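# Three arms put ball in high cup, reseat frame

## Task

Get the ball into the cup on top of the tall post, and set the frame back where it belongs, resting on its supports. Neither may count on a robot still holding it at the end. Finally open the grippers and pull the arms away.

## Robot and tools

Setup: three identical i2rt Big YAM arms named arm1, arm2 and arm3. Each has six revolute joints, a two-finger gripper and a wrist camera. Two room cameras, cam_high and cam_low, are fixed in place and belong to no arm. When joints 1 and 6 sit at 0 and the hand is level and facing forward, the wrist camera rides above the hand looking toward the fingertips. Reach is roughly 1.0 m from the joint1 axis. Joints move at different speeds, so the hand may trace a wide curve between postures.

Frames: one shared scene frame, origin on the floor, +z up. 'hand' is the point halfway between the fingertips; its z axis runs along the fingers and the fingers open along its y axis. Hand poses depend on each arm's true foot pose, which is never printed. Camera calibrations are given in the scene frame and may be off by a couple of degrees and several millimetres.

execute_actions(actions, cameras): actions is a list holding exactly one action or none. An action is an object keyed by arm name; each arm entry has a 'joints' object. Joint values are absolute targets, not offsets, in radians (gripper in metres): joint1_rad -2.879 to 2.879 (base yaw, positive counter-clockwise seen from above; 0 faces the way the foot points); joint2_rad 0 to 3.141 (shoulder; 0 means upper arm points back roughly level, increasing lifts it up and over forward); joint3_rad 0 to 3.019 (elbow; 0 is fully folded, larger opens); joint4_rad -1.692 to 1.57 (hand pitch, positive tilts fingers up); joint5_rad -1.57 to 1.57 (sideways hand swing, positive toward the arm's right); joint6_rad -2.094 to 2.094 (hand roll, positive clockwise seen from behind); gripper_m 0 to 0.093 (fingertip gap). Done tolerances: ±0.045, ±0.14, ±0.09, ±0.055, ±0.03, ±0.035 rad and ±0.003 m. Any subset of arms and joints may be named; all named motions start together but can finish at different times. Omitted joints or arms can keep pushing toward earlier targets. Unknown keys or values outside range cause the whole call to be rejected with nothing moving. cameras is a list of names (arm1_cam_wrist, arm2_cam_wrist, arm3_cam_wrist, cam_high, cam_low, or all); omitted, null or all gives every camera, an empty list gives none. An empty actions list simply reports state and images.

wait(seconds): 0 to 10 s; commands nothing new and returns the same as an empty execute_actions.

zoom_image(camera, region): region [x0, y0, x1, y1] in pixels of that camera's most recent full image, top-left origin, at most 504 by 504. Room images are 896x504, wrist images 616x616.

read_manual(section): only 'licences'; returns licence text, no motion.

finished_scene(scene): integer number of the scene being closed; irreversible, reports success. The goal must already hold and keep holding.

Reading results: each result gives every robot's state, including joint_positions, joint torques (raw drive output with per-arm offset and noise, nonzero even in free air) and images listed in order by the 'pictures' line. joint_status describes how each commanded motion ended. 'off_target' means it stopped short and may still push. After 'contact_stop' or 'time_out' the joint usually holds where it stopped; a timed-out joint may keep pushing toward a target limited to 0.375, 0.375, 0.113, 0.225, 0.075, 0.3 rad (joints 1-6) from its position, and on_its_own lists it. on_its_own covers what this call did not command; 'held at' is the held target, not the actual angle. 'joint command not followed' (often with a 'cause:' line) means a safety check blocked an arm's joint targets, though any gripper target still ran; those joints show 'not_followed' and the arm may retry them on later actions. To stop a joint straining, command it to its reported position; tiny changes may not move it. A result that reports a stop cancels the rest of your execute_actions, wait and finished_scene calls in that same reply.

Cautions: arms do not stop on contact and can press very hard. Two arms pressing hard together fails the task and ends the run; a hard collision may too. The anti-collision check can act late and ignores fingers, gripper housings and wrist cameras; no state line reports arm-to-arm contact. Objects touching arms do not count. Never knock anything off the work area or onto the floor. Avoid drops, slips, slams and heavy shoving. Loose items can be nudged by outside disturbances. Sustained load heats motors: a MOTOR HOT line appears at 85 °C, and at 100 °C the arm goes limp and falls (OVER-TEMPERATURE FAULT, with 'limit_stop_at_motor_heat' in joint_status; resend targets afterwards). Loaded joints sag. The simulation keeps running while you think, with arms holding their last command. Shorter total robot motion is better.

Each tool is called after "Emit:" as a command line: name --argument value for each argument, lists and objects as JSON in quotes; but a table of rows of numbers goes row by row, as --pt "numbers of a row", without its own name.

## Session

Emit:
execute_actions --actions '[]'

Scene clock: 0.00 s.
Joint torques (N m, as the arm reports them, + toward a larger angle): no reading
Motor temperatures (°C, as the motors report them): arm1=[26 24 27 24 25 25] | arm2=[25 28 26 24 26 27] | arm3=[26 26 27 25 26 28]
arm1.joint_positions: joint1_rad=+0.155 joint2_rad=+0.578 joint3_rad=+1.459 joint4_rad=-1.207 joint5_rad=-0.119 joint6_rad=+0.420 gripper_m=+0.094
arm1.joint_status: not commanded
arm1.hand: x=+1.2361 y=-0.0414 z=+1.3847 quat_wxyz=(+0.211, +0.807, -0.084, -0.544) (m; scene frame)
arm2.joint_positions: joint1_rad=-0.471 joint2_rad=+0.491 joint3_rad=+1.378 joint4_rad=-1.373 joint5_rad=+0.164 joint6_rad=-0.218 gripper_m=+0.095
arm2.joint_status: not commanded
arm2.hand: x=-0.7351 y=+1.0771 z=+1.3737 quat_wxyz=(-0.290, -0.533, -0.668, +0.430) (m; scene frame)
arm3.joint_positions: joint1_rad=+0.320 joint2_rad=+0.554 joint3_rad=+1.339 joint4_rad=-1.353 joint5_rad=-0.283 joint6_rad=+0.290 gripper_m=+0.095
arm3.joint_status: not commanded
arm3.hand: x=-0.7278 y=-1.0441 z=+1.3592 quat_wxyz=(-0.235, +0.499, -0.713, -0.433) (m; scene frame)
pictures: arm1_cam_wrist, arm2_cam_wrist, arm3_cam_wrist, cam_high, cam_low
camera_calibration (this result's frames):
arm1_cam_wrist: T_world_to_cam=[[-0.108014, 0.894308, -0.434218, 0.768874], [0.855152, -0.139166, -0.499347, -0.363966], [-0.506999, -0.425259, -0.749738, 1.77197], [0, 0, 0, 1]] pos_world=[1.29268, 0.0152854, 1.48063]
arm2_cam_wrist: T_world_to_cam=[[-0.960567, -0.0628591, 0.270851, -1.00729], [-0.175559, 0.892498, -0.415483, -0.513093], [-0.215617, -0.44665, -0.868339, 1.64272], [0, 0, 0, 1]] pos_world=[-0.70345, 1.12834, 1.48608]
arm3_cam_wrist: T_world_to_cam=[[0.916132, -0.141975, -0.374893, 1.02729], [-0.267447, -0.9131, -0.307766, -0.727433], [-0.29862, 0.382219, -0.874491, 1.49679], [0, 0, 0, 1]] pos_world=[-0.688711, -1.09047, 1.47017]
Images, in order (width x height): arm1_cam_wrist 616x616, arm2_cam_wrist 616x616, arm3_cam_wrist 616x616, cam_high 896x504, cam_low 896x504.

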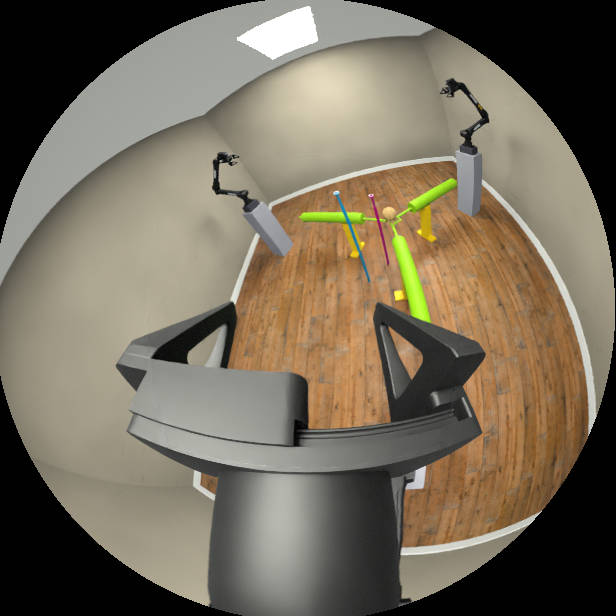

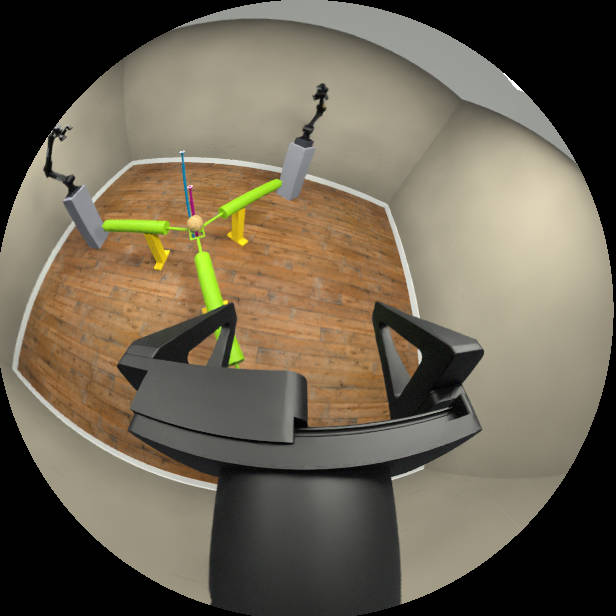

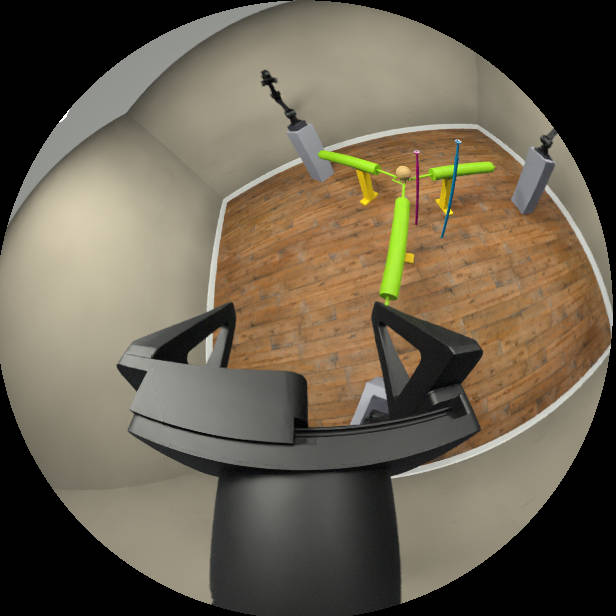

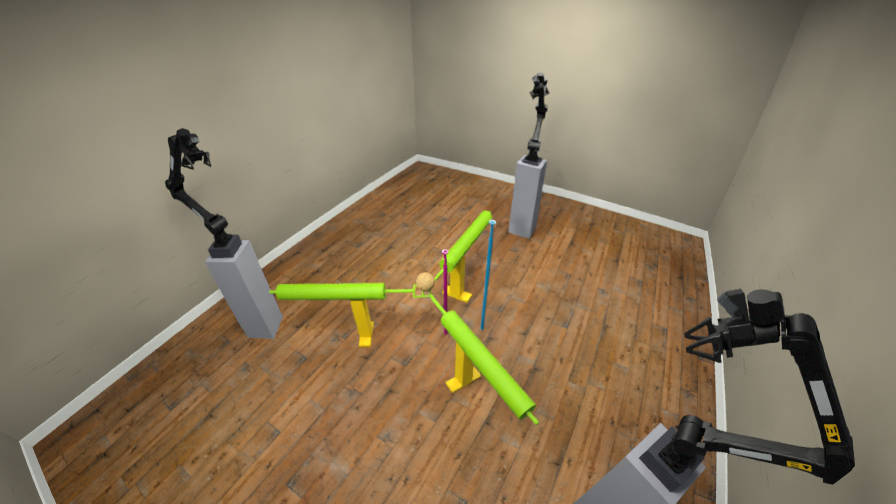

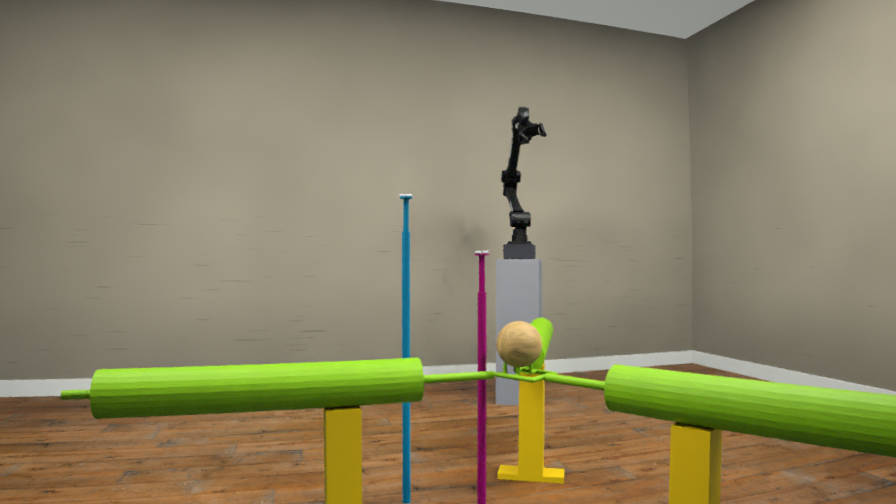

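Emit:
zoom_image --camera "cam_high" --region '[260, 200, 560, 430]'

Region (260, 200, 560, 430) of cam_high's 896x504 image, scaled by 1.680, with more detail than that image has; it fills the top 386 rows of this view, and the rest is white.

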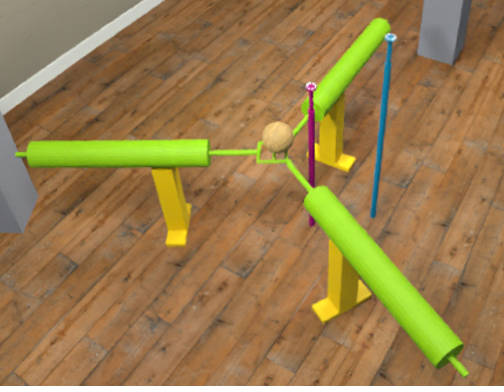

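Emit:
execute_actions --actions '[{"arm1":{"joints":{"joint1_rad":-0.312,"joint2_rad":2.436,"joint3_rad":1.55,"joint4_rad":-0.654,"joint5_rad":0,"joint6_rad":-0.367,"gripper_m":0.07}},"arm2":{"joints":{"joint1_rad":-0.29,"joint2_rad":2.33,"joint3_rad":0.56,"joint4_rad":0.212,"joint5_rad":0,"joint6_rad":-0.268,"gripper_m":0.07}},"arm3":{"joints":{"joint1_rad":0.305,"joint2_rad":2.438,"joint3_rad":1.348,"joint4_rad":-0.447,"joint5_rad":0,"joint6_rad":0.24,"gripper_m":0.07}}}]' --cameras '["arm1_cam_wrist","arm2_cam_wrist","arm3_cam_wrist","cam_low"]'

Scene clock: 7.00 s.
Joint torques (N m, as the arm reports them, + toward a larger angle): arm1=[ -0.72 -19.78   5.43   0.96   0.01   0.03] | arm2=[ 0.91 -9.95 -2.15  0.84 -0.09 -0.15] | arm3=[  0.79 -18.71   4.24   1.33   0.21  -0.28]
Motor temperatures (°C, as the motors report them): arm1=[26 24 28 24 25 25] | arm2=[25 28 27 24 26 27] | arm3=[26 26 27 25 26 28]
arm1.joint_positions: joint1_rad=-0.308 joint2_rad=+2.446 joint3_rad=+1.543 joint4_rad=-0.664 joint5_rad=-0.003 joint6_rad=-0.359 gripper_m=+0.070
arm1.joint_status: all done
arm1.hand: x=+0.8885 y=+0.1870 z=+0.5452 quat_wxyz=(+0.008, +1.000, +0.017, -0.001) (m; scene frame)
arm2.joint_positions: joint1_rad=-0.298 joint2_rad=+2.329 joint3_rad=+0.567 joint4_rad=+0.200 joint5_rad=+0.002 joint6_rad=-0.259 gripper_m=+0.070
arm2.joint_status: all done
arm2.hand: x=-0.6540 y=+1.0042 z=+0.5606 quat_wxyz=(-0.003, -0.494, -0.869, +0.004) (m; scene frame)
arm3.joint_positions: joint1_rad=+0.315 joint2_rad=+2.448 joint3_rad=+1.333 joint4_rad=-0.462 joint5_rad=-0.002 joint6_rad=+0.255 gripper_m=+0.070
arm3.joint_status: all done
arm3.hand: x=-0.6083 y=-0.7449 z=+0.5630 quat_wxyz=(+0.001, +0.519, -0.855, +0.001) (m; scene frame)
pictures: arm1_cam_wrist, arm2_cam_wrist, arm3_cam_wrist, cam_low
camera_calibration (this result's frames):
arm1_cam_wrist: T_world_to_cam=[[-0.0367117, 0.998926, -0.028252, -0.141701], [0.808184, 0.0463064, 0.587107, -1.03948], [0.587785, -0.00127917, -0.809016, 0.0437872], [0, 0, 0, 1]] pos_world=[0.809154, 0.189739, 0.641709]
arm2_cam_wrist: T_world_to_cam=[[-0.856239, -0.516561, 0.00440046, -0.0405763], [-0.419333, 0.700001, 0.578064, -1.29471], [-0.301686, 0.493116, -0.815979, -0.107828], [0, 0, 0, 1]] pos_world=[-0.610189, 0.938511, 0.660621]
arm3_cam_wrist: T_world_to_cam=[[0.887227, -0.461062, 0.015832, 0.186514], [-0.37852, -0.707916, 0.596303, -1.091], [-0.263725, -0.535049, -0.802603, 0.019256], [0, 0, 0, 1]] pos_world=[-0.573369, -0.676042, 0.663072]
Images, in order (width x height): arm1_cam_wrist 616x616, arm2_cam_wrist 616x616, arm3_cam_wrist 616x616, cam_low 896x504.

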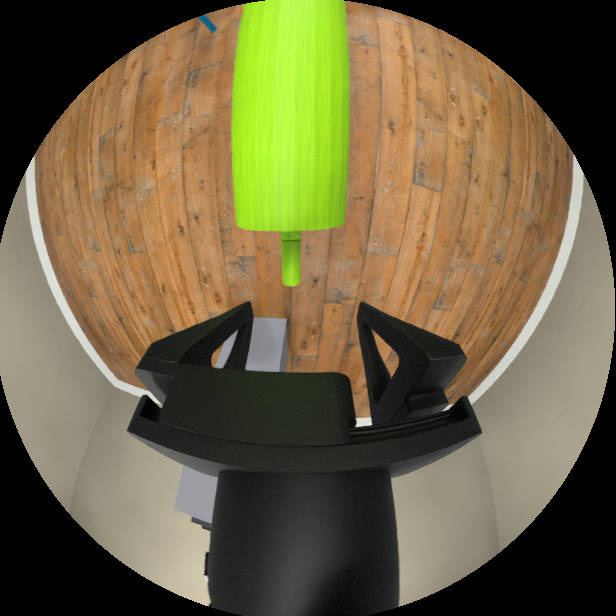

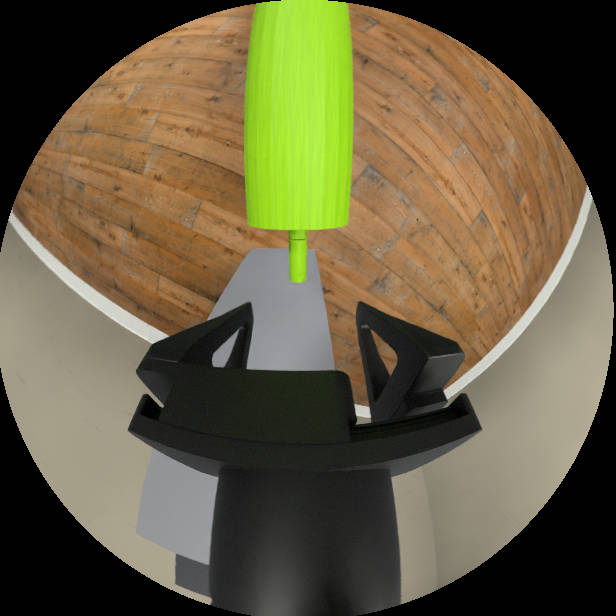

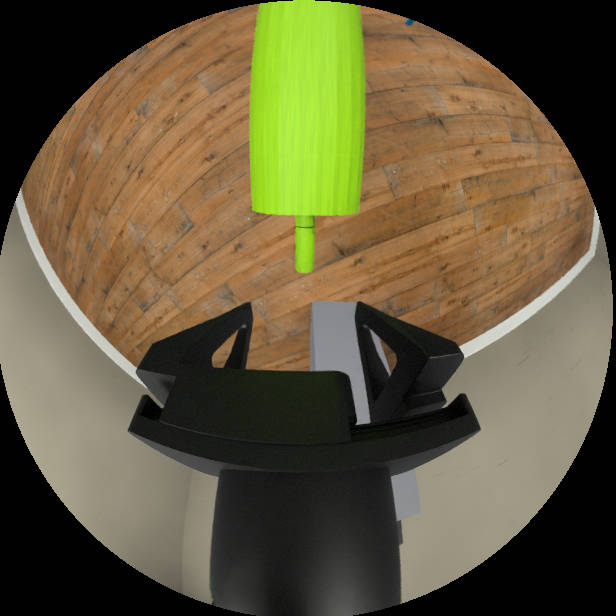

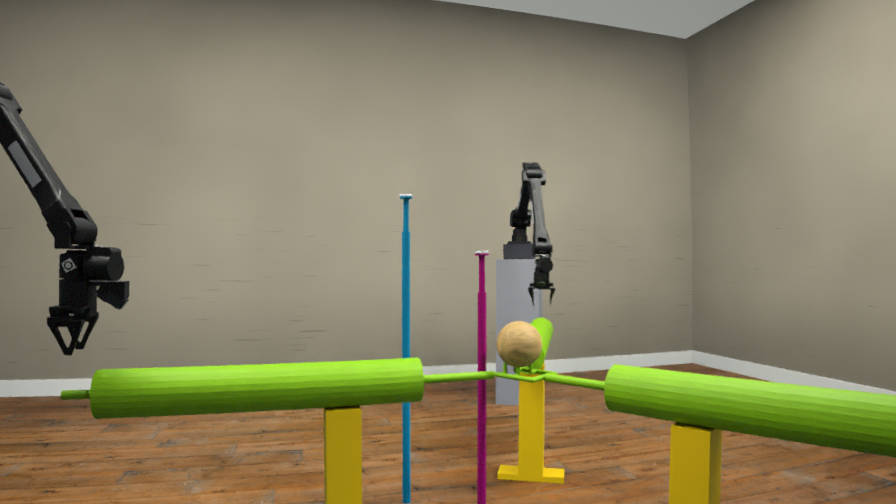

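Emit:
execute_actions --actions '[{"arm1":{"joints":{"joint1_rad":-0.28,"joint2_rad":2.55,"joint3_rad":1.595,"joint4_rad":-0.59,"joint6_rad":-0.33}},"arm2":{"joints":{"joint1_rad":-0.262,"joint2_rad":2.535,"joint3_rad":0.66,"joint4_rad":0.31,"joint6_rad":-0.225}},"arm3":{"joints":{"joint2_rad":2.575,"joint3_rad":1.43,"joint4_rad":-0.40}}}]' --cameras '[]'

Emit:
execute_actions --actions '[{"arm1":{"joints":{"joint2_rad":2.668,"joint3_rad":1.65,"joint4_rad":-0.53}},"arm2":{"joints":{"joint2_rad":2.728,"joint3_rad":0.783,"joint4_rad":0.385}},"arm3":{"joints":{"joint2_rad":2.712,"joint3_rad":1.522,"joint4_rad":-0.357}}}]' --cameras '["arm1_cam_wrist","arm2_cam_wrist","arm3_cam_wrist","cam_low"]'

Scene clock: 11.40 s.
Joint torques (N m, as the arm reports them, + toward a larger angle): arm1=[  0.32 -19.31   5.72   0.88   0.01   0.2 ] | arm2=[  1.51 -10.77  -2.8    0.88  -0.12   0.02] | arm3=[  0.52 -19.06   3.46   0.9    0.19  -0.28]
Motor temperatures (°C, as the motors report them): arm1=[26 25 28 24 25 25] | arm2=[25 28 26 24 26 27] | arm3=[26 27 27 25 26 28]
arm1.joint_positions: joint1_rad=-0.287 joint2_rad=+2.557 joint3_rad=+1.577 joint4_rad=-0.600 joint5_rad=-0.003 joint6_rad=-0.338 gripper_m=+0.070
arm1.joint_status: all done
arm1.hand: x=+0.8921 y=+0.1721 z=+0.4900 quat_wxyz=(+0.010, +1.000, +0.016, +0.005) (m; scene frame)
arm2.joint_positions: joint1_rad=-0.271 joint2_rad=+2.540 joint3_rad=+0.667 joint4_rad=+0.304 joint5_rad=+0.002 joint6_rad=-0.234 gripper_m=+0.070
arm2.joint_status: all done
arm2.hand: x=-0.6480 y=+1.0088 z=+0.5009 quat_wxyz=(+0.000, -0.493, -0.870, +0.001) (m; scene frame)
arm3.joint_positions: joint1_rad=+0.315 joint2_rad=+2.580 joint3_rad=+1.421 joint4_rad=-0.409 joint5_rad=-0.002 joint6_rad=+0.255 gripper_m=+0.070
arm3.joint_status: all done
arm3.hand: x=-0.6062 y=-0.7364 z=+0.5098 quat_wxyz=(-0.002, +0.519, -0.855, -0.002) (m; scene frame)
pictures: none
No camera images: the call's "cameras" was empty. Leave "cameras" out to get every camera's image.

Scene clock: 12.53 s.
Joint torques (N m, as the arm reports them, + toward a larger angle): arm1=[  0.32 -19.71   5.02   0.81   0.01   0.2 ] | arm2=[  1.74 -10.62  -2.94   0.72  -0.08   0.  ] | arm3=[  0.65 -19.59   3.16   1.01   0.21  -0.3 ]
Motor temperatures (°C, as the motors report them): arm1=[26 25 28 24 25 25] | arm2=[25 28 26 24 26 27] | arm3=[26 27 27 25 26 28]
arm1.joint_positions: joint1_rad=-0.287 joint2_rad=+2.674 joint3_rad=+1.637 joint4_rad=-0.538 joint5_rad=-0.003 joint6_rad=-0.337 gripper_m=+0.070
arm1.joint_status: all done
arm1.hand: x=+0.8945 y=+0.1707 z=+0.4361 quat_wxyz=(+0.009, +1.000, +0.016, +0.003) (m; scene frame)
arm2.joint_positions: joint1_rad=-0.271 joint2_rad=+2.734 joint3_rad=+0.782 joint4_rad=+0.375 joint5_rad=+0.001 joint6_rad=-0.234 gripper_m=+0.070
arm2.joint_status: all done
arm2.hand: x=-0.6498 y=+1.0147 z=+0.4404 quat_wxyz=(+0.003, -0.493, -0.870, -0.002) (m; scene frame)
arm3.joint_positions: joint1_rad=+0.315 joint2_rad=+2.718 joint3_rad=+1.513 joint4_rad=-0.367 joint5_rad=-0.002 joint6_rad=+0.255 gripper_m=+0.070
arm3.joint_status: all done
arm3.hand: x=-0.6063 y=-0.7373 z=+0.4526 quat_wxyz=(+0.000, +0.519, -0.855, +0.000) (m; scene frame)
pictures: arm1_cam_wrist, arm2_cam_wrist, arm3_cam_wrist, cam_low
camera_calibration (this result's frames):
arm1_cam_wrist: T_world_to_cam=[[-0.035424, 0.998887, -0.031151, -0.12822], [0.803469, 0.0470021, 0.593488, -0.978198], [0.594291, -0.00400514, -0.80424, -0.0555032], [0, 0, 0, 1]] pos_world=[0.814395, 0.173832, 0.531916]
arm2_cam_wrist: T_world_to_cam=[[-0.855241, -0.51823, 0.0000926809, -0.026783], [-0.41828, 0.690398, 0.590248, -1.22578], [-0.305948, 0.504766, -0.807222, -0.228189], [0, 0, 0, 1]] pos_world=[-0.605438, 0.947578, 0.539317]
arm3_cam_wrist: T_world_to_cam=[[0.887217, -0.461112, 0.0148672, 0.190438], [-0.379018, -0.710131, 0.593345, -1.01963], [-0.263041, -0.532061, -0.804811, -0.0610589], [0, 0, 0, 1]] pos_world=[-0.571478, -0.668745, 0.55302]
Images, in order (width x height): arm1_cam_wrist 616x616, arm2_cam_wrist 616x616, arm3_cam_wrist 616x616, cam_low 896x504.

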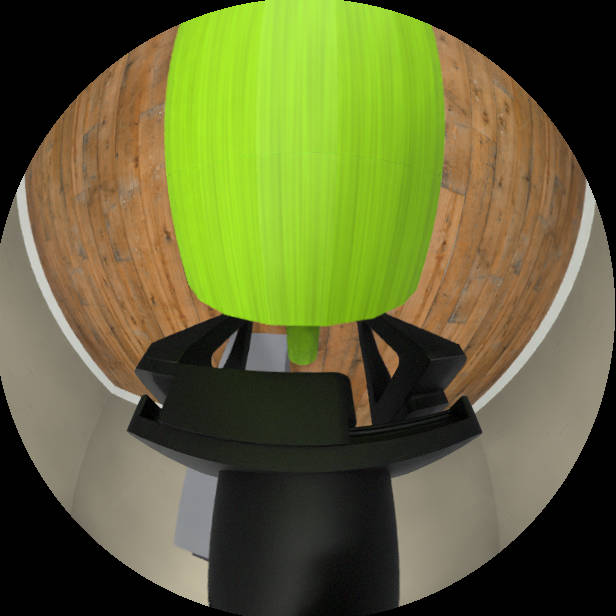

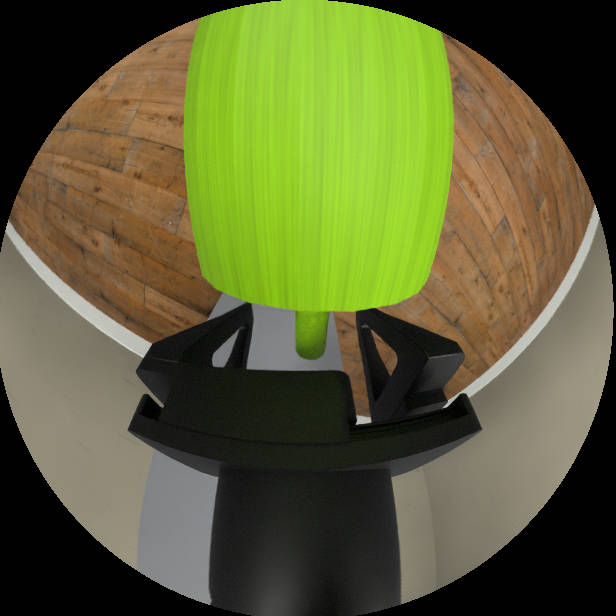

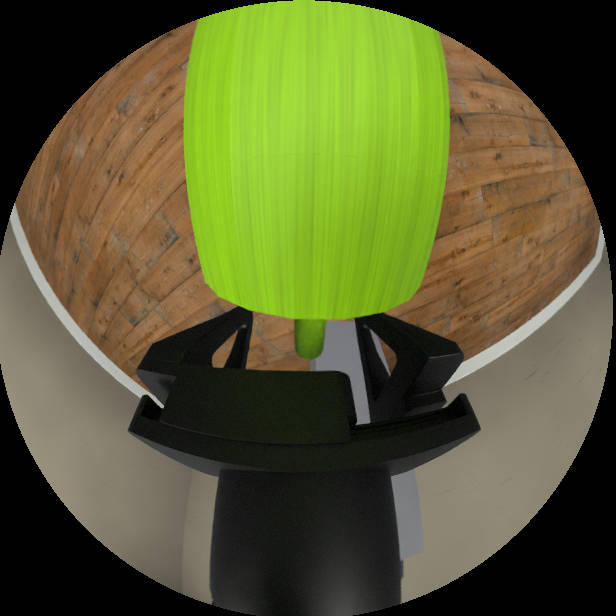

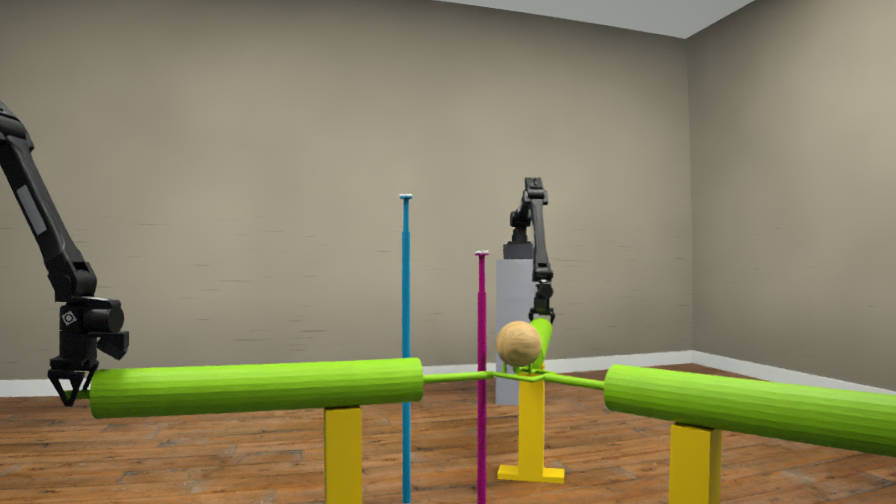

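Emit:
execute_actions --actions '[{"arm1":{"joints":{"gripper_m":0.0}},"arm2":{"joints":{"joint1_rad":-0.29,"gripper_m":0.0}},"arm3":{"joints":{"joint1_rad":0.30,"joint6_rad":0.265,"gripper_m":0.0}}}]' --cameras '["cam_low"]'

Scene clock: 14.03 s.
Joint torques (N m, as the arm reports them, + toward a larger angle): arm1=[  0.25 -19.65   5.05   0.83   0.06   0.15] | arm2=[ -0.11 -11.15  -2.98   0.65  -0.21  -0.04] | arm3=[  0.98 -19.53   3.15   0.93   0.13  -0.05]
Motor temperatures (°C, as the motors report them): arm1=[26 25 28 24 25 25] | arm2=[25 29 26 24 26 27] | arm3=[26 27 27 25 26 28]
arm1.joint_positions: joint1_rad=-0.286 joint2_rad=+2.674 joint3_rad=+1.637 joint4_rad=-0.538 joint5_rad=-0.005 joint6_rad=-0.334 gripper_m=+0.019
arm1.joint_status: gripper_m off_target (ended at +0.019, target +0.000)
arm1.hand: x=+0.8942 y=+0.1696 z=+0.4361 quat_wxyz=(+0.010, +1.000, +0.015, +0.003) (m; scene frame)
arm2.joint_positions: joint1_rad=-0.281 joint2_rad=+2.734 joint3_rad=+0.782 joint4_rad=+0.376 joint5_rad=+0.004 joint6_rad=-0.231 gripper_m=+0.019
arm2.joint_status: gripper_m off_target (ended at +0.019, target +0.000); the others done
arm2.hand: x=-0.6525 y=+1.0135 z=+0.4404 quat_wxyz=(+0.003, -0.499, -0.867, +0.000) (m; scene frame)
arm3.joint_positions: joint1_rad=+0.310 joint2_rad=+2.718 joint3_rad=+1.513 joint4_rad=-0.366 joint5_rad=+0.000 joint6_rad=+0.255 gripper_m=+0.019
arm3.joint_status: gripper_m off_target (ended at +0.019, target +0.000); the others done
arm3.hand: x=-0.6031 y=-0.7377 z=+0.4526 quat_wxyz=(-0.001, +0.517, -0.856, +0.000) (m; scene frame)
pictures: cam_low
Images, in order (width x height): cam_low 896x504.

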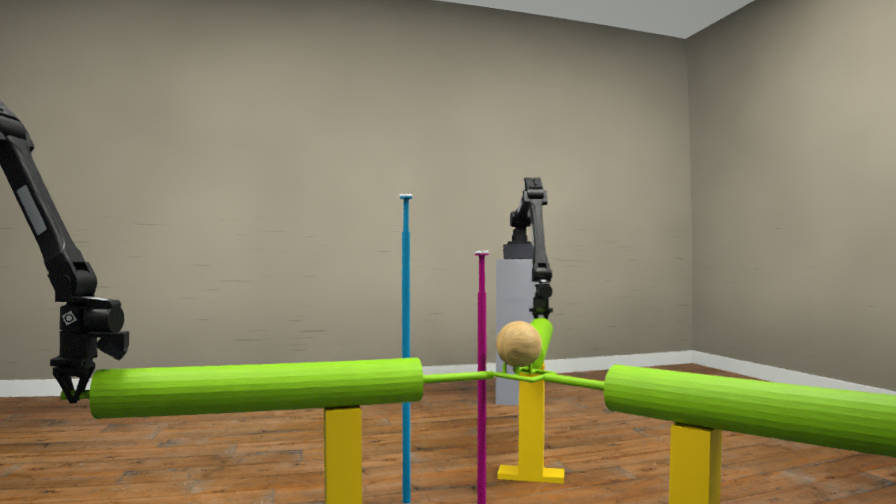

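Emit:
execute_actions --actions '[{"arm1":{"joints":{"joint1_rad":-0.286,"joint2_rad":2.472,"joint3_rad":1.546,"joint4_rad":-0.608}},"arm2":{"joints":{"joint1_rad":-0.281,"joint2_rad":2.497,"joint3_rad":0.625,"joint4_rad":0.298}},"arm3":{"joints":{"joint1_rad":0.31,"joint2_rad":2.505,"joint3_rad":1.407,"joint4_rad":-0.438,"joint6_rad":0.255}}}]' --cameras '[]'

Emit:
execute_actions --actions '[{"arm1":{"joints":{"joint2_rad":2.288,"joint3_rad":1.488,"joint4_rad":-0.731}},"arm2":{"joints":{"joint2_rad":2.158,"joint3_rad":0.492,"joint4_rad":0.094}},"arm3":{"joints":{"joint2_rad":2.301,"joint3_rad":1.323,"joint4_rad":-0.553}}}]' --cameras '[]'

Emit:
execute_actions --actions '[{"arm1":{"joints":{"joint2_rad":2.125,"joint3_rad":1.488,"joint4_rad":-0.887}},"arm2":{"joints":{"joint2_rad":1.77,"joint3_rad":0.437,"joint4_rad":-0.235}},"arm3":{"joints":{"joint2_rad":2.11,"joint3_rad":1.295,"joint4_rad":-0.709}}}]' --cameras '[]'

Emit:
execute_actions --actions '[{"arm1":{"joints":{"joint2_rad":1.998,"joint3_rad":1.565,"joint4_rad":-1.075}},"arm2":{"joints":{"joint2_rad":1.408,"joint3_rad":0.486,"joint4_rad":-0.635}},"arm3":{"joints":{"joint2_rad":1.952,"joint3_rad":1.34,"joint4_rad":-0.90}}}]' --cameras '["cam_low","cam_high"]'

Scene clock: 18.50 s.
Joint torques (N m, as the arm reports them, + toward a larger angle): arm1=[ -0.46 -20.91   5.16   0.27  -0.02   0.1 ] | arm2=[  0.56 -11.65  -3.34   0.15  -0.1   -0.04] | arm3=[  1.23 -22.48   3.25  -0.15   0.03  -0.13]
Motor temperatures (°C, as the motors report them): arm1=[26 25 28 24 25 25] | arm2=[25 29 26 24 26 27] | arm3=[26 27 27 25 26 28]
arm1.joint_positions: joint1_rad=-0.284 joint2_rad=+2.500 joint3_rad=+1.535 joint4_rad=-0.606 joint5_rad=-0.003 joint6_rad=-0.329 gripper_m=+0.019
arm1.joint_status: all done
arm1.hand: x=+0.8940 y=+0.1698 z=+0.5128 quat_wxyz=(+0.008, +1.000, +0.014, +0.001) (m; scene frame)
arm2.joint_positions: joint1_rad=-0.281 joint2_rad=+2.517 joint3_rad=+0.639 joint4_rad=+0.302 joint5_rad=+0.002 joint6_rad=-0.231 gripper_m=+0.019
arm2.joint_status: all done
arm2.hand: x=-0.6525 y=+1.0146 z=+0.5095 quat_wxyz=(+0.003, -0.499, -0.867, -0.001) (m; scene frame)
arm3.joint_positions: joint1_rad=+0.310 joint2_rad=+2.547 joint3_rad=+1.400 joint4_rad=-0.426 joint5_rad=+0.002 joint6_rad=+0.251 gripper_m=+0.019
arm3.joint_status: all done
arm3.hand: x=-0.6032 y=-0.7391 z=+0.5236 quat_wxyz=(-0.002, +0.519, -0.855, +0.001) (m; scene frame)
pictures: none
No camera images: the call's "cameras" was empty. Leave "cameras" out to get every camera's image.

Scene clock: 19.47 s.
Joint torques (N m, as the arm reports them, + toward a larger angle): arm1=[ -0.3  -19.96   6.21   0.43  -0.01   0.15] | arm2=[  1.27 -10.99  -1.34  -0.07  -0.05   0.01] | arm3=[  1.41 -21.03   4.47  -0.08  -0.04  -0.13]
Motor temperatures (°C, as the motors report them): arm1=[26 26 28 24 25 25] | arm2=[25 29 26 24 26 27] | arm3=[26 27 27 25 26 28]
arm1.joint_positions: joint1_rad=-0.287 joint2_rad=+2.310 joint3_rad=+1.475 joint4_rad=-0.732 joint5_rad=-0.003 joint6_rad=-0.331 gripper_m=+0.019
arm1.joint_status: all done
arm1.hand: x=+0.8931 y=+0.1730 z=+0.6056 quat_wxyz=(+0.007, +1.000, +0.013, -0.001) (m; scene frame)
arm2.joint_positions: joint1_rad=-0.281 joint2_rad=+2.183 joint3_rad=+0.496 joint4_rad=+0.106 joint5_rad=+0.002 joint6_rad=-0.231 gripper_m=+0.019
arm2.joint_status: all done
arm2.hand: x=-0.6534 y=+1.0179 z=+0.5989 quat_wxyz=(+0.004, -0.499, -0.867, -0.003) (m; scene frame)
arm3.joint_positions: joint1_rad=+0.312 joint2_rad=+2.339 joint3_rad=+1.311 joint4_rad=-0.543 joint5_rad=+0.003 joint6_rad=+0.253 gripper_m=+0.019
arm3.joint_status: all done
arm3.hand: x=-0.6042 y=-0.7381 z=+0.6138 quat_wxyz=(-0.003, +0.519, -0.855, +0.001) (m; scene frame)
pictures: none
No camera images: the call's "cameras" was empty. Leave "cameras" out to get every camera's image.

Scene clock: 20.50 s.
Joint torques (N m, as the arm reports them, + toward a larger angle): arm1=[ -0.45 -19.62   7.29   0.57  -0.01   0.13] | arm2=[  0.64 -10.13   1.31  -0.09  -0.12   0.01] | arm3=[  1.3  -21.11   5.9    0.19   0.    -0.16]
Motor temperatures (°C, as the motors report them): arm1=[26 26 28 24 25 25] | arm2=[25 29 26 24 26 27] | arm3=[26 27 27 25 26 28]
arm1.joint_positions: joint1_rad=-0.287 joint2_rad=+2.149 joint3_rad=+1.471 joint4_rad=-0.891 joint5_rad=-0.003 joint6_rad=-0.331 gripper_m=+0.019
arm1.joint_status: all done
arm1.hand: x=+0.8934 y=+0.1740 z=+0.6954 quat_wxyz=(+0.008, +1.000, +0.013, +0.000) (m; scene frame)
arm2.joint_positions: joint1_rad=-0.281 joint2_rad=+1.794 joint3_rad=+0.434 joint4_rad=-0.225 joint5_rad=+0.002 joint6_rad=-0.231 gripper_m=+0.019
arm2.joint_status: all done
arm2.hand: x=-0.6535 y=+1.0181 z=+0.6882 quat_wxyz=(+0.006, -0.499, -0.867, -0.004) (m; scene frame)
arm3.joint_positions: joint1_rad=+0.312 joint2_rad=+2.146 joint3_rad=+1.275 joint4_rad=-0.704 joint5_rad=+0.004 joint6_rad=+0.253 gripper_m=+0.019
arm3.joint_status: all done
arm3.hand: x=-0.6043 y=-0.7394 z=+0.7044 quat_wxyz=(-0.002, +0.519, -0.855, +0.002) (m; scene frame)
pictures: none
No camera images: the call's "cameras" was empty. Leave "cameras" out to get every camera's image.

Scene clock: 21.53 s.
Joint torques (N m, as the arm reports them, + toward a larger angle): arm1=[ -0.94 -18.37  10.67  -0.19  -0.01   0.12] | arm2=[ 0.73 -6.58  5.86 -0.98  0.1   0.  ] | arm3=[  1.97 -18.91   8.99  -0.14   0.11  -0.1 ]
Motor temperatures (°C, as the motors report them): arm1=[26 26 28 24 25 25] | arm2=[25 29 26 24 26 27] | arm3=[26 27 27 25 26 28]
arm1.joint_positions: joint1_rad=-0.283 joint2_rad=+2.015 joint3_rad=+1.508 joint4_rad=-1.064 joint5_rad=-0.003 joint6_rad=-0.331 gripper_m=+0.019
arm1.joint_status: all done
arm1.hand: x=+0.8961 y=+0.1716 z=+0.7821 quat_wxyz=(+0.008, +1.000, +0.015, +0.001) (m; scene frame)
arm2.joint_positions: joint1_rad=-0.281 joint2_rad=+1.420 joint3_rad=+0.457 joint4_rad=-0.607 joint5_rad=-0.003 joint6_rad=-0.231 gripper_m=+0.019
arm2.joint_status: all done
arm2.hand: x=-0.6521 y=+1.0160 z=+0.7784 quat_wxyz=(-0.001, -0.499, -0.867, -0.001) (m; scene frame)
arm3.joint_positions: joint1_rad=+0.306 joint2_rad=+1.980 joint3_rad=+1.287 joint4_rad=-0.887 joint5_rad=+0.000 joint6_rad=+0.253 gripper_m=+0.019
arm3.joint_status: all done
arm3.hand: x=-0.6029 y=-0.7438 z=+0.7921 quat_wxyz=(+0.002, +0.516, -0.857, +0.003) (m; scene frame)
pictures: cam_high, cam_low
Images, in order (width x height): cam_high 896x504, cam_low 896x504.

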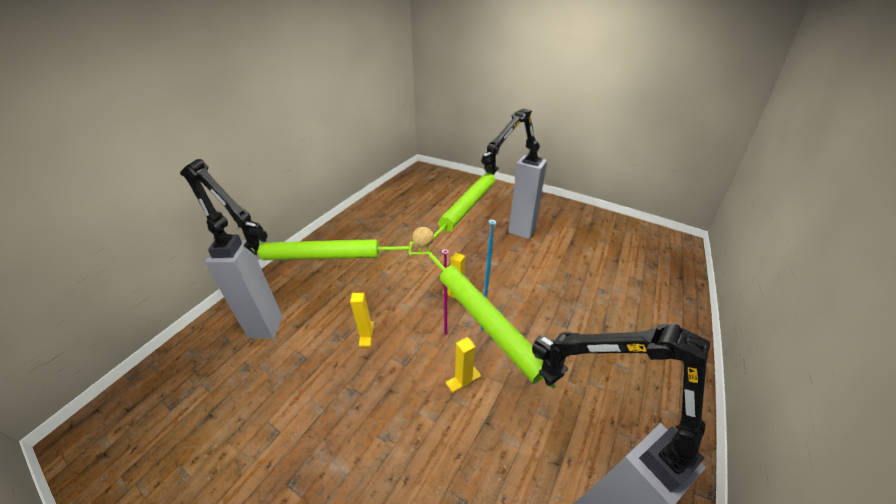

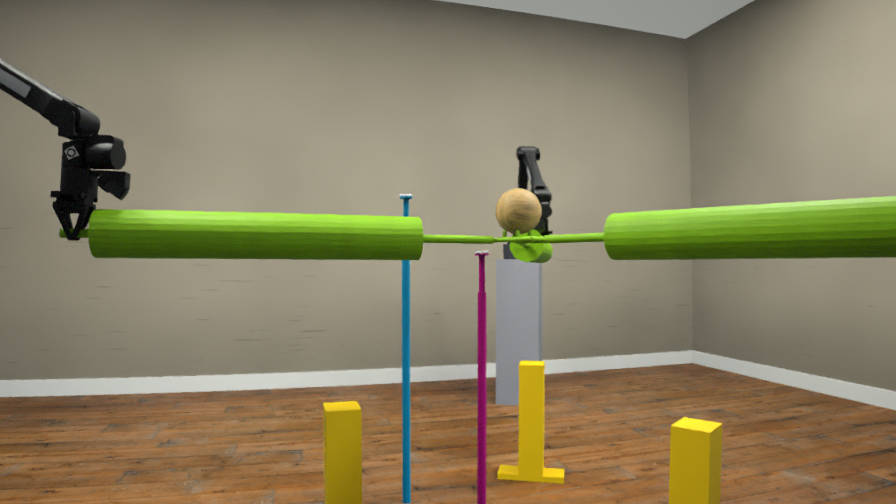

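Emit:
execute_actions --actions '[{"arm1":{"joints":{"joint1_rad":-0.158,"joint2_rad":1.721,"joint3_rad":1.362,"joint4_rad":-1.175,"joint6_rad":-0.204}},"arm2":{"joints":{"joint1_rad":-0.178,"joint2_rad":1.405,"joint3_rad":0.855,"joint4_rad":-0.975,"joint6_rad":-0.125}},"arm3":{"joints":{"joint1_rad":0.148,"joint2_rad":1.69,"joint3_rad":1.205,"joint4_rad":-1.038,"joint6_rad":0.078}}}]' --cameras '[]'

Emit:
execute_actions --actions '[{"arm1":{"joints":{"joint1_rad":-0.006,"joint2_rad":1.488,"joint3_rad":1.318,"joint4_rad":-1.365,"joint6_rad":-0.052}},"arm2":{"joints":{"joint1_rad":-0.124,"joint2_rad":1.518,"joint3_rad":1.263,"joint4_rad":-1.253,"joint6_rad":-0.071}},"arm3":{"joints":{"joint1_rad":-0.048,"joint2_rad":1.485,"joint3_rad":1.232,"joint4_rad":-1.255,"joint6_rad":-0.115}}}]' --cameras '[]'

Emit:
execute_actions --actions '[{"arm1":{"joints":{"joint1_rad":0.192,"joint2_rad":1.351,"joint3_rad":1.17,"joint4_rad":-1.335,"joint6_rad":0.146}},"arm2":{"joints":{"joint1_rad":-0.089,"joint2_rad":1.749,"joint3_rad":1.57,"joint4_rad":-1.317,"joint6_rad":-0.036}},"arm3":{"joints":{"joint1_rad":-0.274,"joint2_rad":1.42,"joint3_rad":1.162,"joint4_rad":-1.232,"joint6_rad":-0.344}}}]' --cameras '["cam_low","cam_high"]'

Scene clock: 28.17 s.
Joint torques (N m, as the arm reports them, + toward a larger angle): arm1=[  0.2  -15.4    8.57   0.39  -0.25   0.18] | arm2=[ 1.03 -9.16  9.4  -0.69  0.14  0.02] | arm3=[  1.6  -16.63   8.31   0.3    0.04  -0.24]
Motor temperatures (°C, as the motors report them): arm1=[26 26 29 24 25 25] | arm2=[25 29 27 24 26 27] | arm3=[26 28 28 25 26 28]
arm1.joint_positions: joint1_rad=-0.165 joint2_rad=+1.742 joint3_rad=+1.343 joint4_rad=-1.176 joint5_rad=+0.003 joint6_rad=-0.210 gripper_m=+0.019
arm1.joint_status: all done
arm1.hand: x=+0.9541 y=+0.0936 z=+0.8690 quat_wxyz=(+0.005, +1.000, +0.014, +0.004) (m; scene frame)
arm2.joint_positions: joint1_rad=-0.183 joint2_rad=+1.420 joint3_rad=+0.799 joint4_rad=-0.950 joint5_rad=-0.003 joint6_rad=-0.133 gripper_m=+0.019
arm2.joint_status: all done
arm2.hand: x=-0.5938 y=+0.9393 z=+0.8697 quat_wxyz=(-0.001, -0.499, -0.867, -0.002) (m; scene frame)
arm3.joint_positions: joint1_rad=+0.147 joint2_rad=+1.713 joint3_rad=+1.174 joint4_rad=-1.037 joint5_rad=+0.002 joint6_rad=+0.092 gripper_m=+0.019
arm3.joint_status: all done
arm3.hand: x=-0.5450 y=-0.8225 z=+0.8850 quat_wxyz=(+0.000, +0.517, -0.856, +0.002) (m; scene frame)
pictures: none
No camera images: the call's "cameras" was empty. Leave "cameras" out to get every camera's image.

Scene clock: 29.37 s.
Joint torques (N m, as the arm reports them, + toward a larger angle): arm1=[  0.19 -12.98   9.29   0.38   0.02   0.18] | arm2=[  1.01 -12.5   11.22  -0.6   -0.1   -0.02] | arm3=[  2.01 -12.85  10.7   -0.08   0.    -0.27]
Motor temperatures (°C, as the motors report them): arm1=[26 26 29 24 25 25] | arm2=[25 29 28 24 26 27] | arm3=[26 28 28 25 26 28]
arm1.joint_positions: joint1_rad=-0.012 joint2_rad=+1.509 joint3_rad=+1.295 joint4_rad=-1.364 joint5_rad=-0.003 joint6_rad=-0.058 gripper_m=+0.019
arm1.joint_status: all done
arm1.hand: x=+1.0119 y=+0.0154 z=+0.9583 quat_wxyz=(+0.008, +1.000, +0.014, +0.005) (m; scene frame)
arm2.joint_positions: joint1_rad=-0.127 joint2_rad=+1.539 joint3_rad=+1.195 joint4_rad=-1.231 joint5_rad=+0.003 joint6_rad=-0.075 gripper_m=+0.019
arm2.joint_status: all done
arm2.hand: x=-0.5366 y=+0.8624 z=+0.9591 quat_wxyz=(+0.003, -0.500, -0.866, +0.000) (m; scene frame)
arm3.joint_positions: joint1_rad=-0.050 joint2_rad=+1.500 joint3_rad=+1.176 joint4_rad=-1.243 joint5_rad=+0.003 joint6_rad=-0.102 gripper_m=+0.019
arm3.joint_status: all done
arm3.hand: x=-0.4879 y=-0.9025 z=+0.9770 quat_wxyz=(-0.004, +0.516, -0.857, +0.000) (m; scene frame)
pictures: none
No camera images: the call's "cameras" was empty. Leave "cameras" out to get every camera's image.

Scene clock: 30.43 s.
Joint torques (N m, as the arm reports them, + toward a larger angle): arm1=[  0.05 -10.67   9.94   0.93  -0.11   0.17] | arm2=[  0.94 -17.33  11.87  -0.56  -0.04  -0.08] | arm3=[  1.95 -15.53   9.47   0.5   -0.14  -0.29]
Motor temperatures (°C, as the motors report them): arm1=[26 26 29 24 25 25] | arm2=[25 29 28 24 26 27] | arm3=[26 27 28 25 26 28]
arm1.joint_positions: joint1_rad=+0.186 joint2_rad=+1.371 joint3_rad=+1.138 joint4_rad=-1.346 joint5_rad=+0.000 joint6_rad=+0.140 gripper_m=+0.019
arm1.joint_status: all done
arm1.hand: x=+1.0720 y=-0.0615 z=+0.9548 quat_wxyz=(+0.006, +1.000, +0.014, +0.006) (m; scene frame)
arm2.joint_positions: joint1_rad=-0.089 joint2_rad=+1.780 joint3_rad=+1.494 joint4_rad=-1.296 joint5_rad=+0.001 joint6_rad=-0.038 gripper_m=+0.019
arm2.joint_status: all done
arm2.hand: x=-0.4772 y=+0.7865 z=+0.9557 quat_wxyz=(+0.005, -0.499, -0.866, -0.003) (m; scene frame)
arm3.joint_positions: joint1_rad=-0.277 joint2_rad=+1.470 joint3_rad=+1.121 joint4_rad=-1.233 joint5_rad=+0.007 joint6_rad=-0.330 gripper_m=+0.019
arm3.joint_status: all done
arm3.hand: x=-0.4273 y=-0.9782 z=+0.9689 quat_wxyz=(+0.003, +0.516, -0.857, +0.005) (m; scene frame)
pictures: cam_high, cam_low
Images, in order (width x height): cam_high 896x504, cam_low 896x504.

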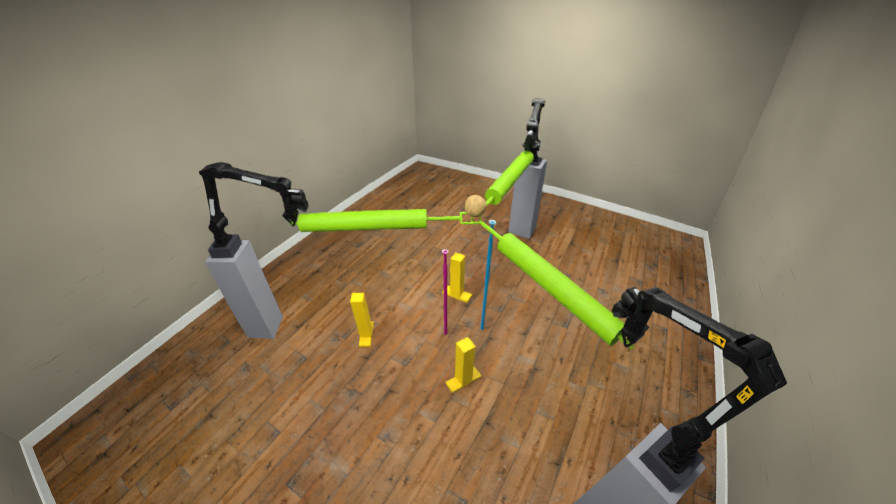

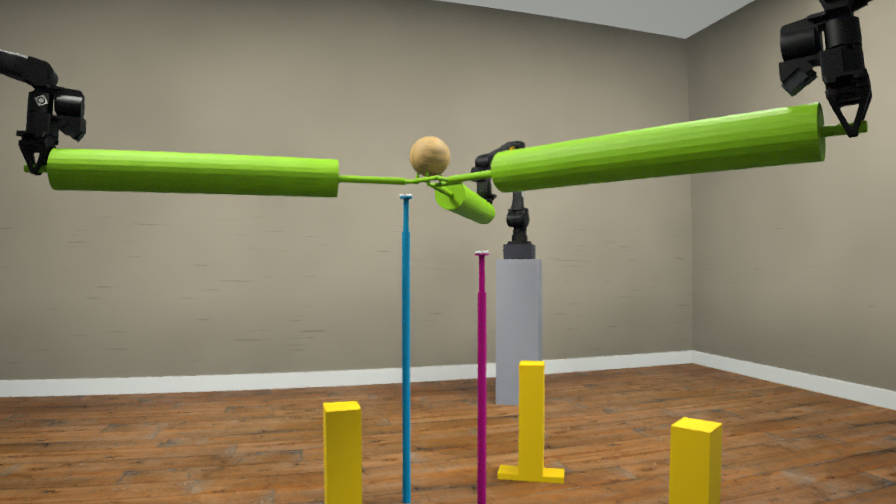

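Emit:
execute_actions --actions '[{"arm1":{"joints":{"joint1_rad":0.406,"joint2_rad":1.271,"joint3_rad":1.098,"joint4_rad":-1.345,"joint6_rad":0.36}},"arm2":{"joints":{"joint1_rad":-0.07,"joint2_rad":1.966,"joint3_rad":1.915,"joint4_rad":-1.428,"joint6_rad":-0.018}},"arm3":{"joints":{"joint1_rad":-0.48,"joint2_rad":1.41,"joint6_rad":-0.552}}}]' --cameras '["cam_low","cam_high"]'

Emit:
zoom_image --camera "cam_low" --region '[355, 130, 455, 230]'

Emit:
zoom_image --camera "cam_high" --region '[455, 185, 525, 255]'

Scene clock: 32.40 s.
Joint torques (N m, as the arm reports them, + toward a larger angle): arm1=[-0.03 -9.36  9.91  0.8   0.07  0.19] | arm2=[  0.51 -19.39  12.74  -0.2    0.    -0.05] | arm3=[  2.45 -14.85   9.36   0.56  -0.42  -0.28]
Motor temperatures (°C, as the motors report them): arm1=[26 26 29 24 25 25] | arm2=[25 29 29 24 26 27] | arm3=[26 27 29 25 26 28]
arm1.joint_positions: joint1_rad=+0.401 joint2_rad=+1.293 joint3_rad=+1.065 joint4_rad=-1.353 joint5_rad=-0.003 joint6_rad=+0.355 gripper_m=+0.019
arm1.joint_status: all done
arm1.hand: x=+1.1224 y=-0.1298 z=+0.9559 quat_wxyz=(+0.006, +1.000, +0.014, +0.007) (m; scene frame)
arm2.joint_positions: joint1_rad=-0.070 joint2_rad=+2.001 joint3_rad=+1.831 joint4_rad=-1.416 joint5_rad=+0.000 joint6_rad=-0.021 gripper_m=+0.019
arm2.joint_status: all done
arm2.hand: x=-0.4279 y=+0.7180 z=+0.9584 quat_wxyz=(+0.007, -0.499, -0.867, -0.004) (m; scene frame)
arm3.joint_positions: joint1_rad=-0.485 joint2_rad=+1.461 joint3_rad=+1.121 joint4_rad=-1.235 joint5_rad=+0.013 joint6_rad=-0.538 gripper_m=+0.019
arm3.joint_status: all done
arm3.hand: x=-0.3764 y=-1.0469 z=+0.9724 quat_wxyz=(+0.000, +0.516, -0.857, +0.006) (m; scene frame)
pictures: cam_high, cam_low
Images, in order (width x height): cam_high 896x504, cam_low 896x504.

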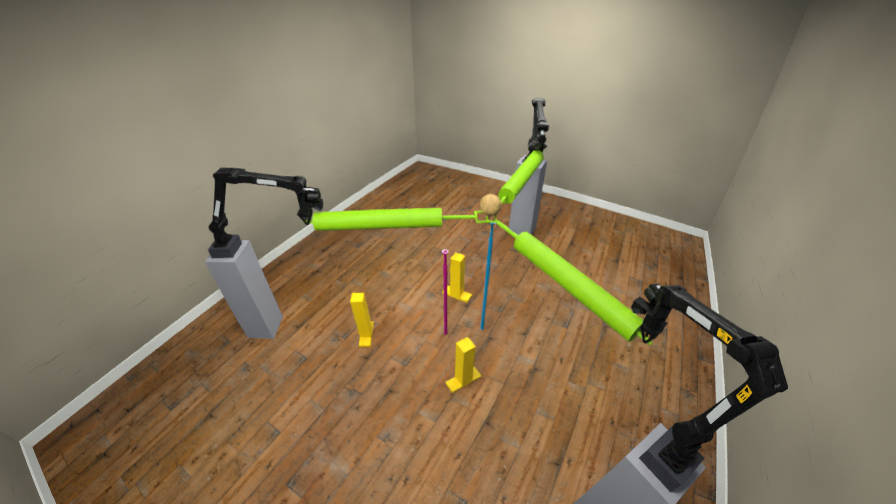

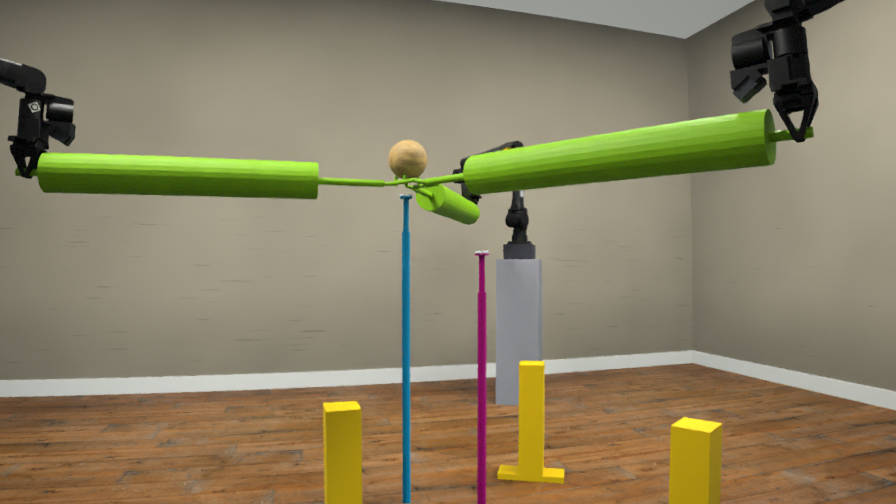

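Region (355, 130, 455, 230) of cam_low's 896x504 image, scaled by 5.040, with more detail than that image has.

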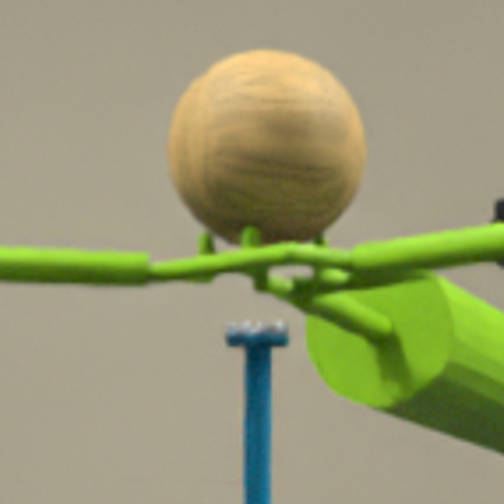

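Region (455, 185, 525, 255) of cam_high's 896x504 image, scaled by 7.200, with more detail than that image has.

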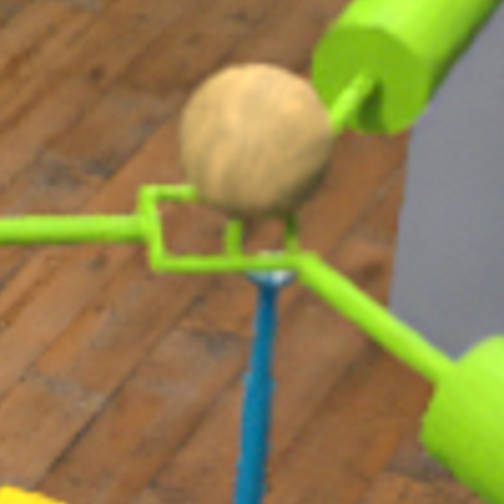

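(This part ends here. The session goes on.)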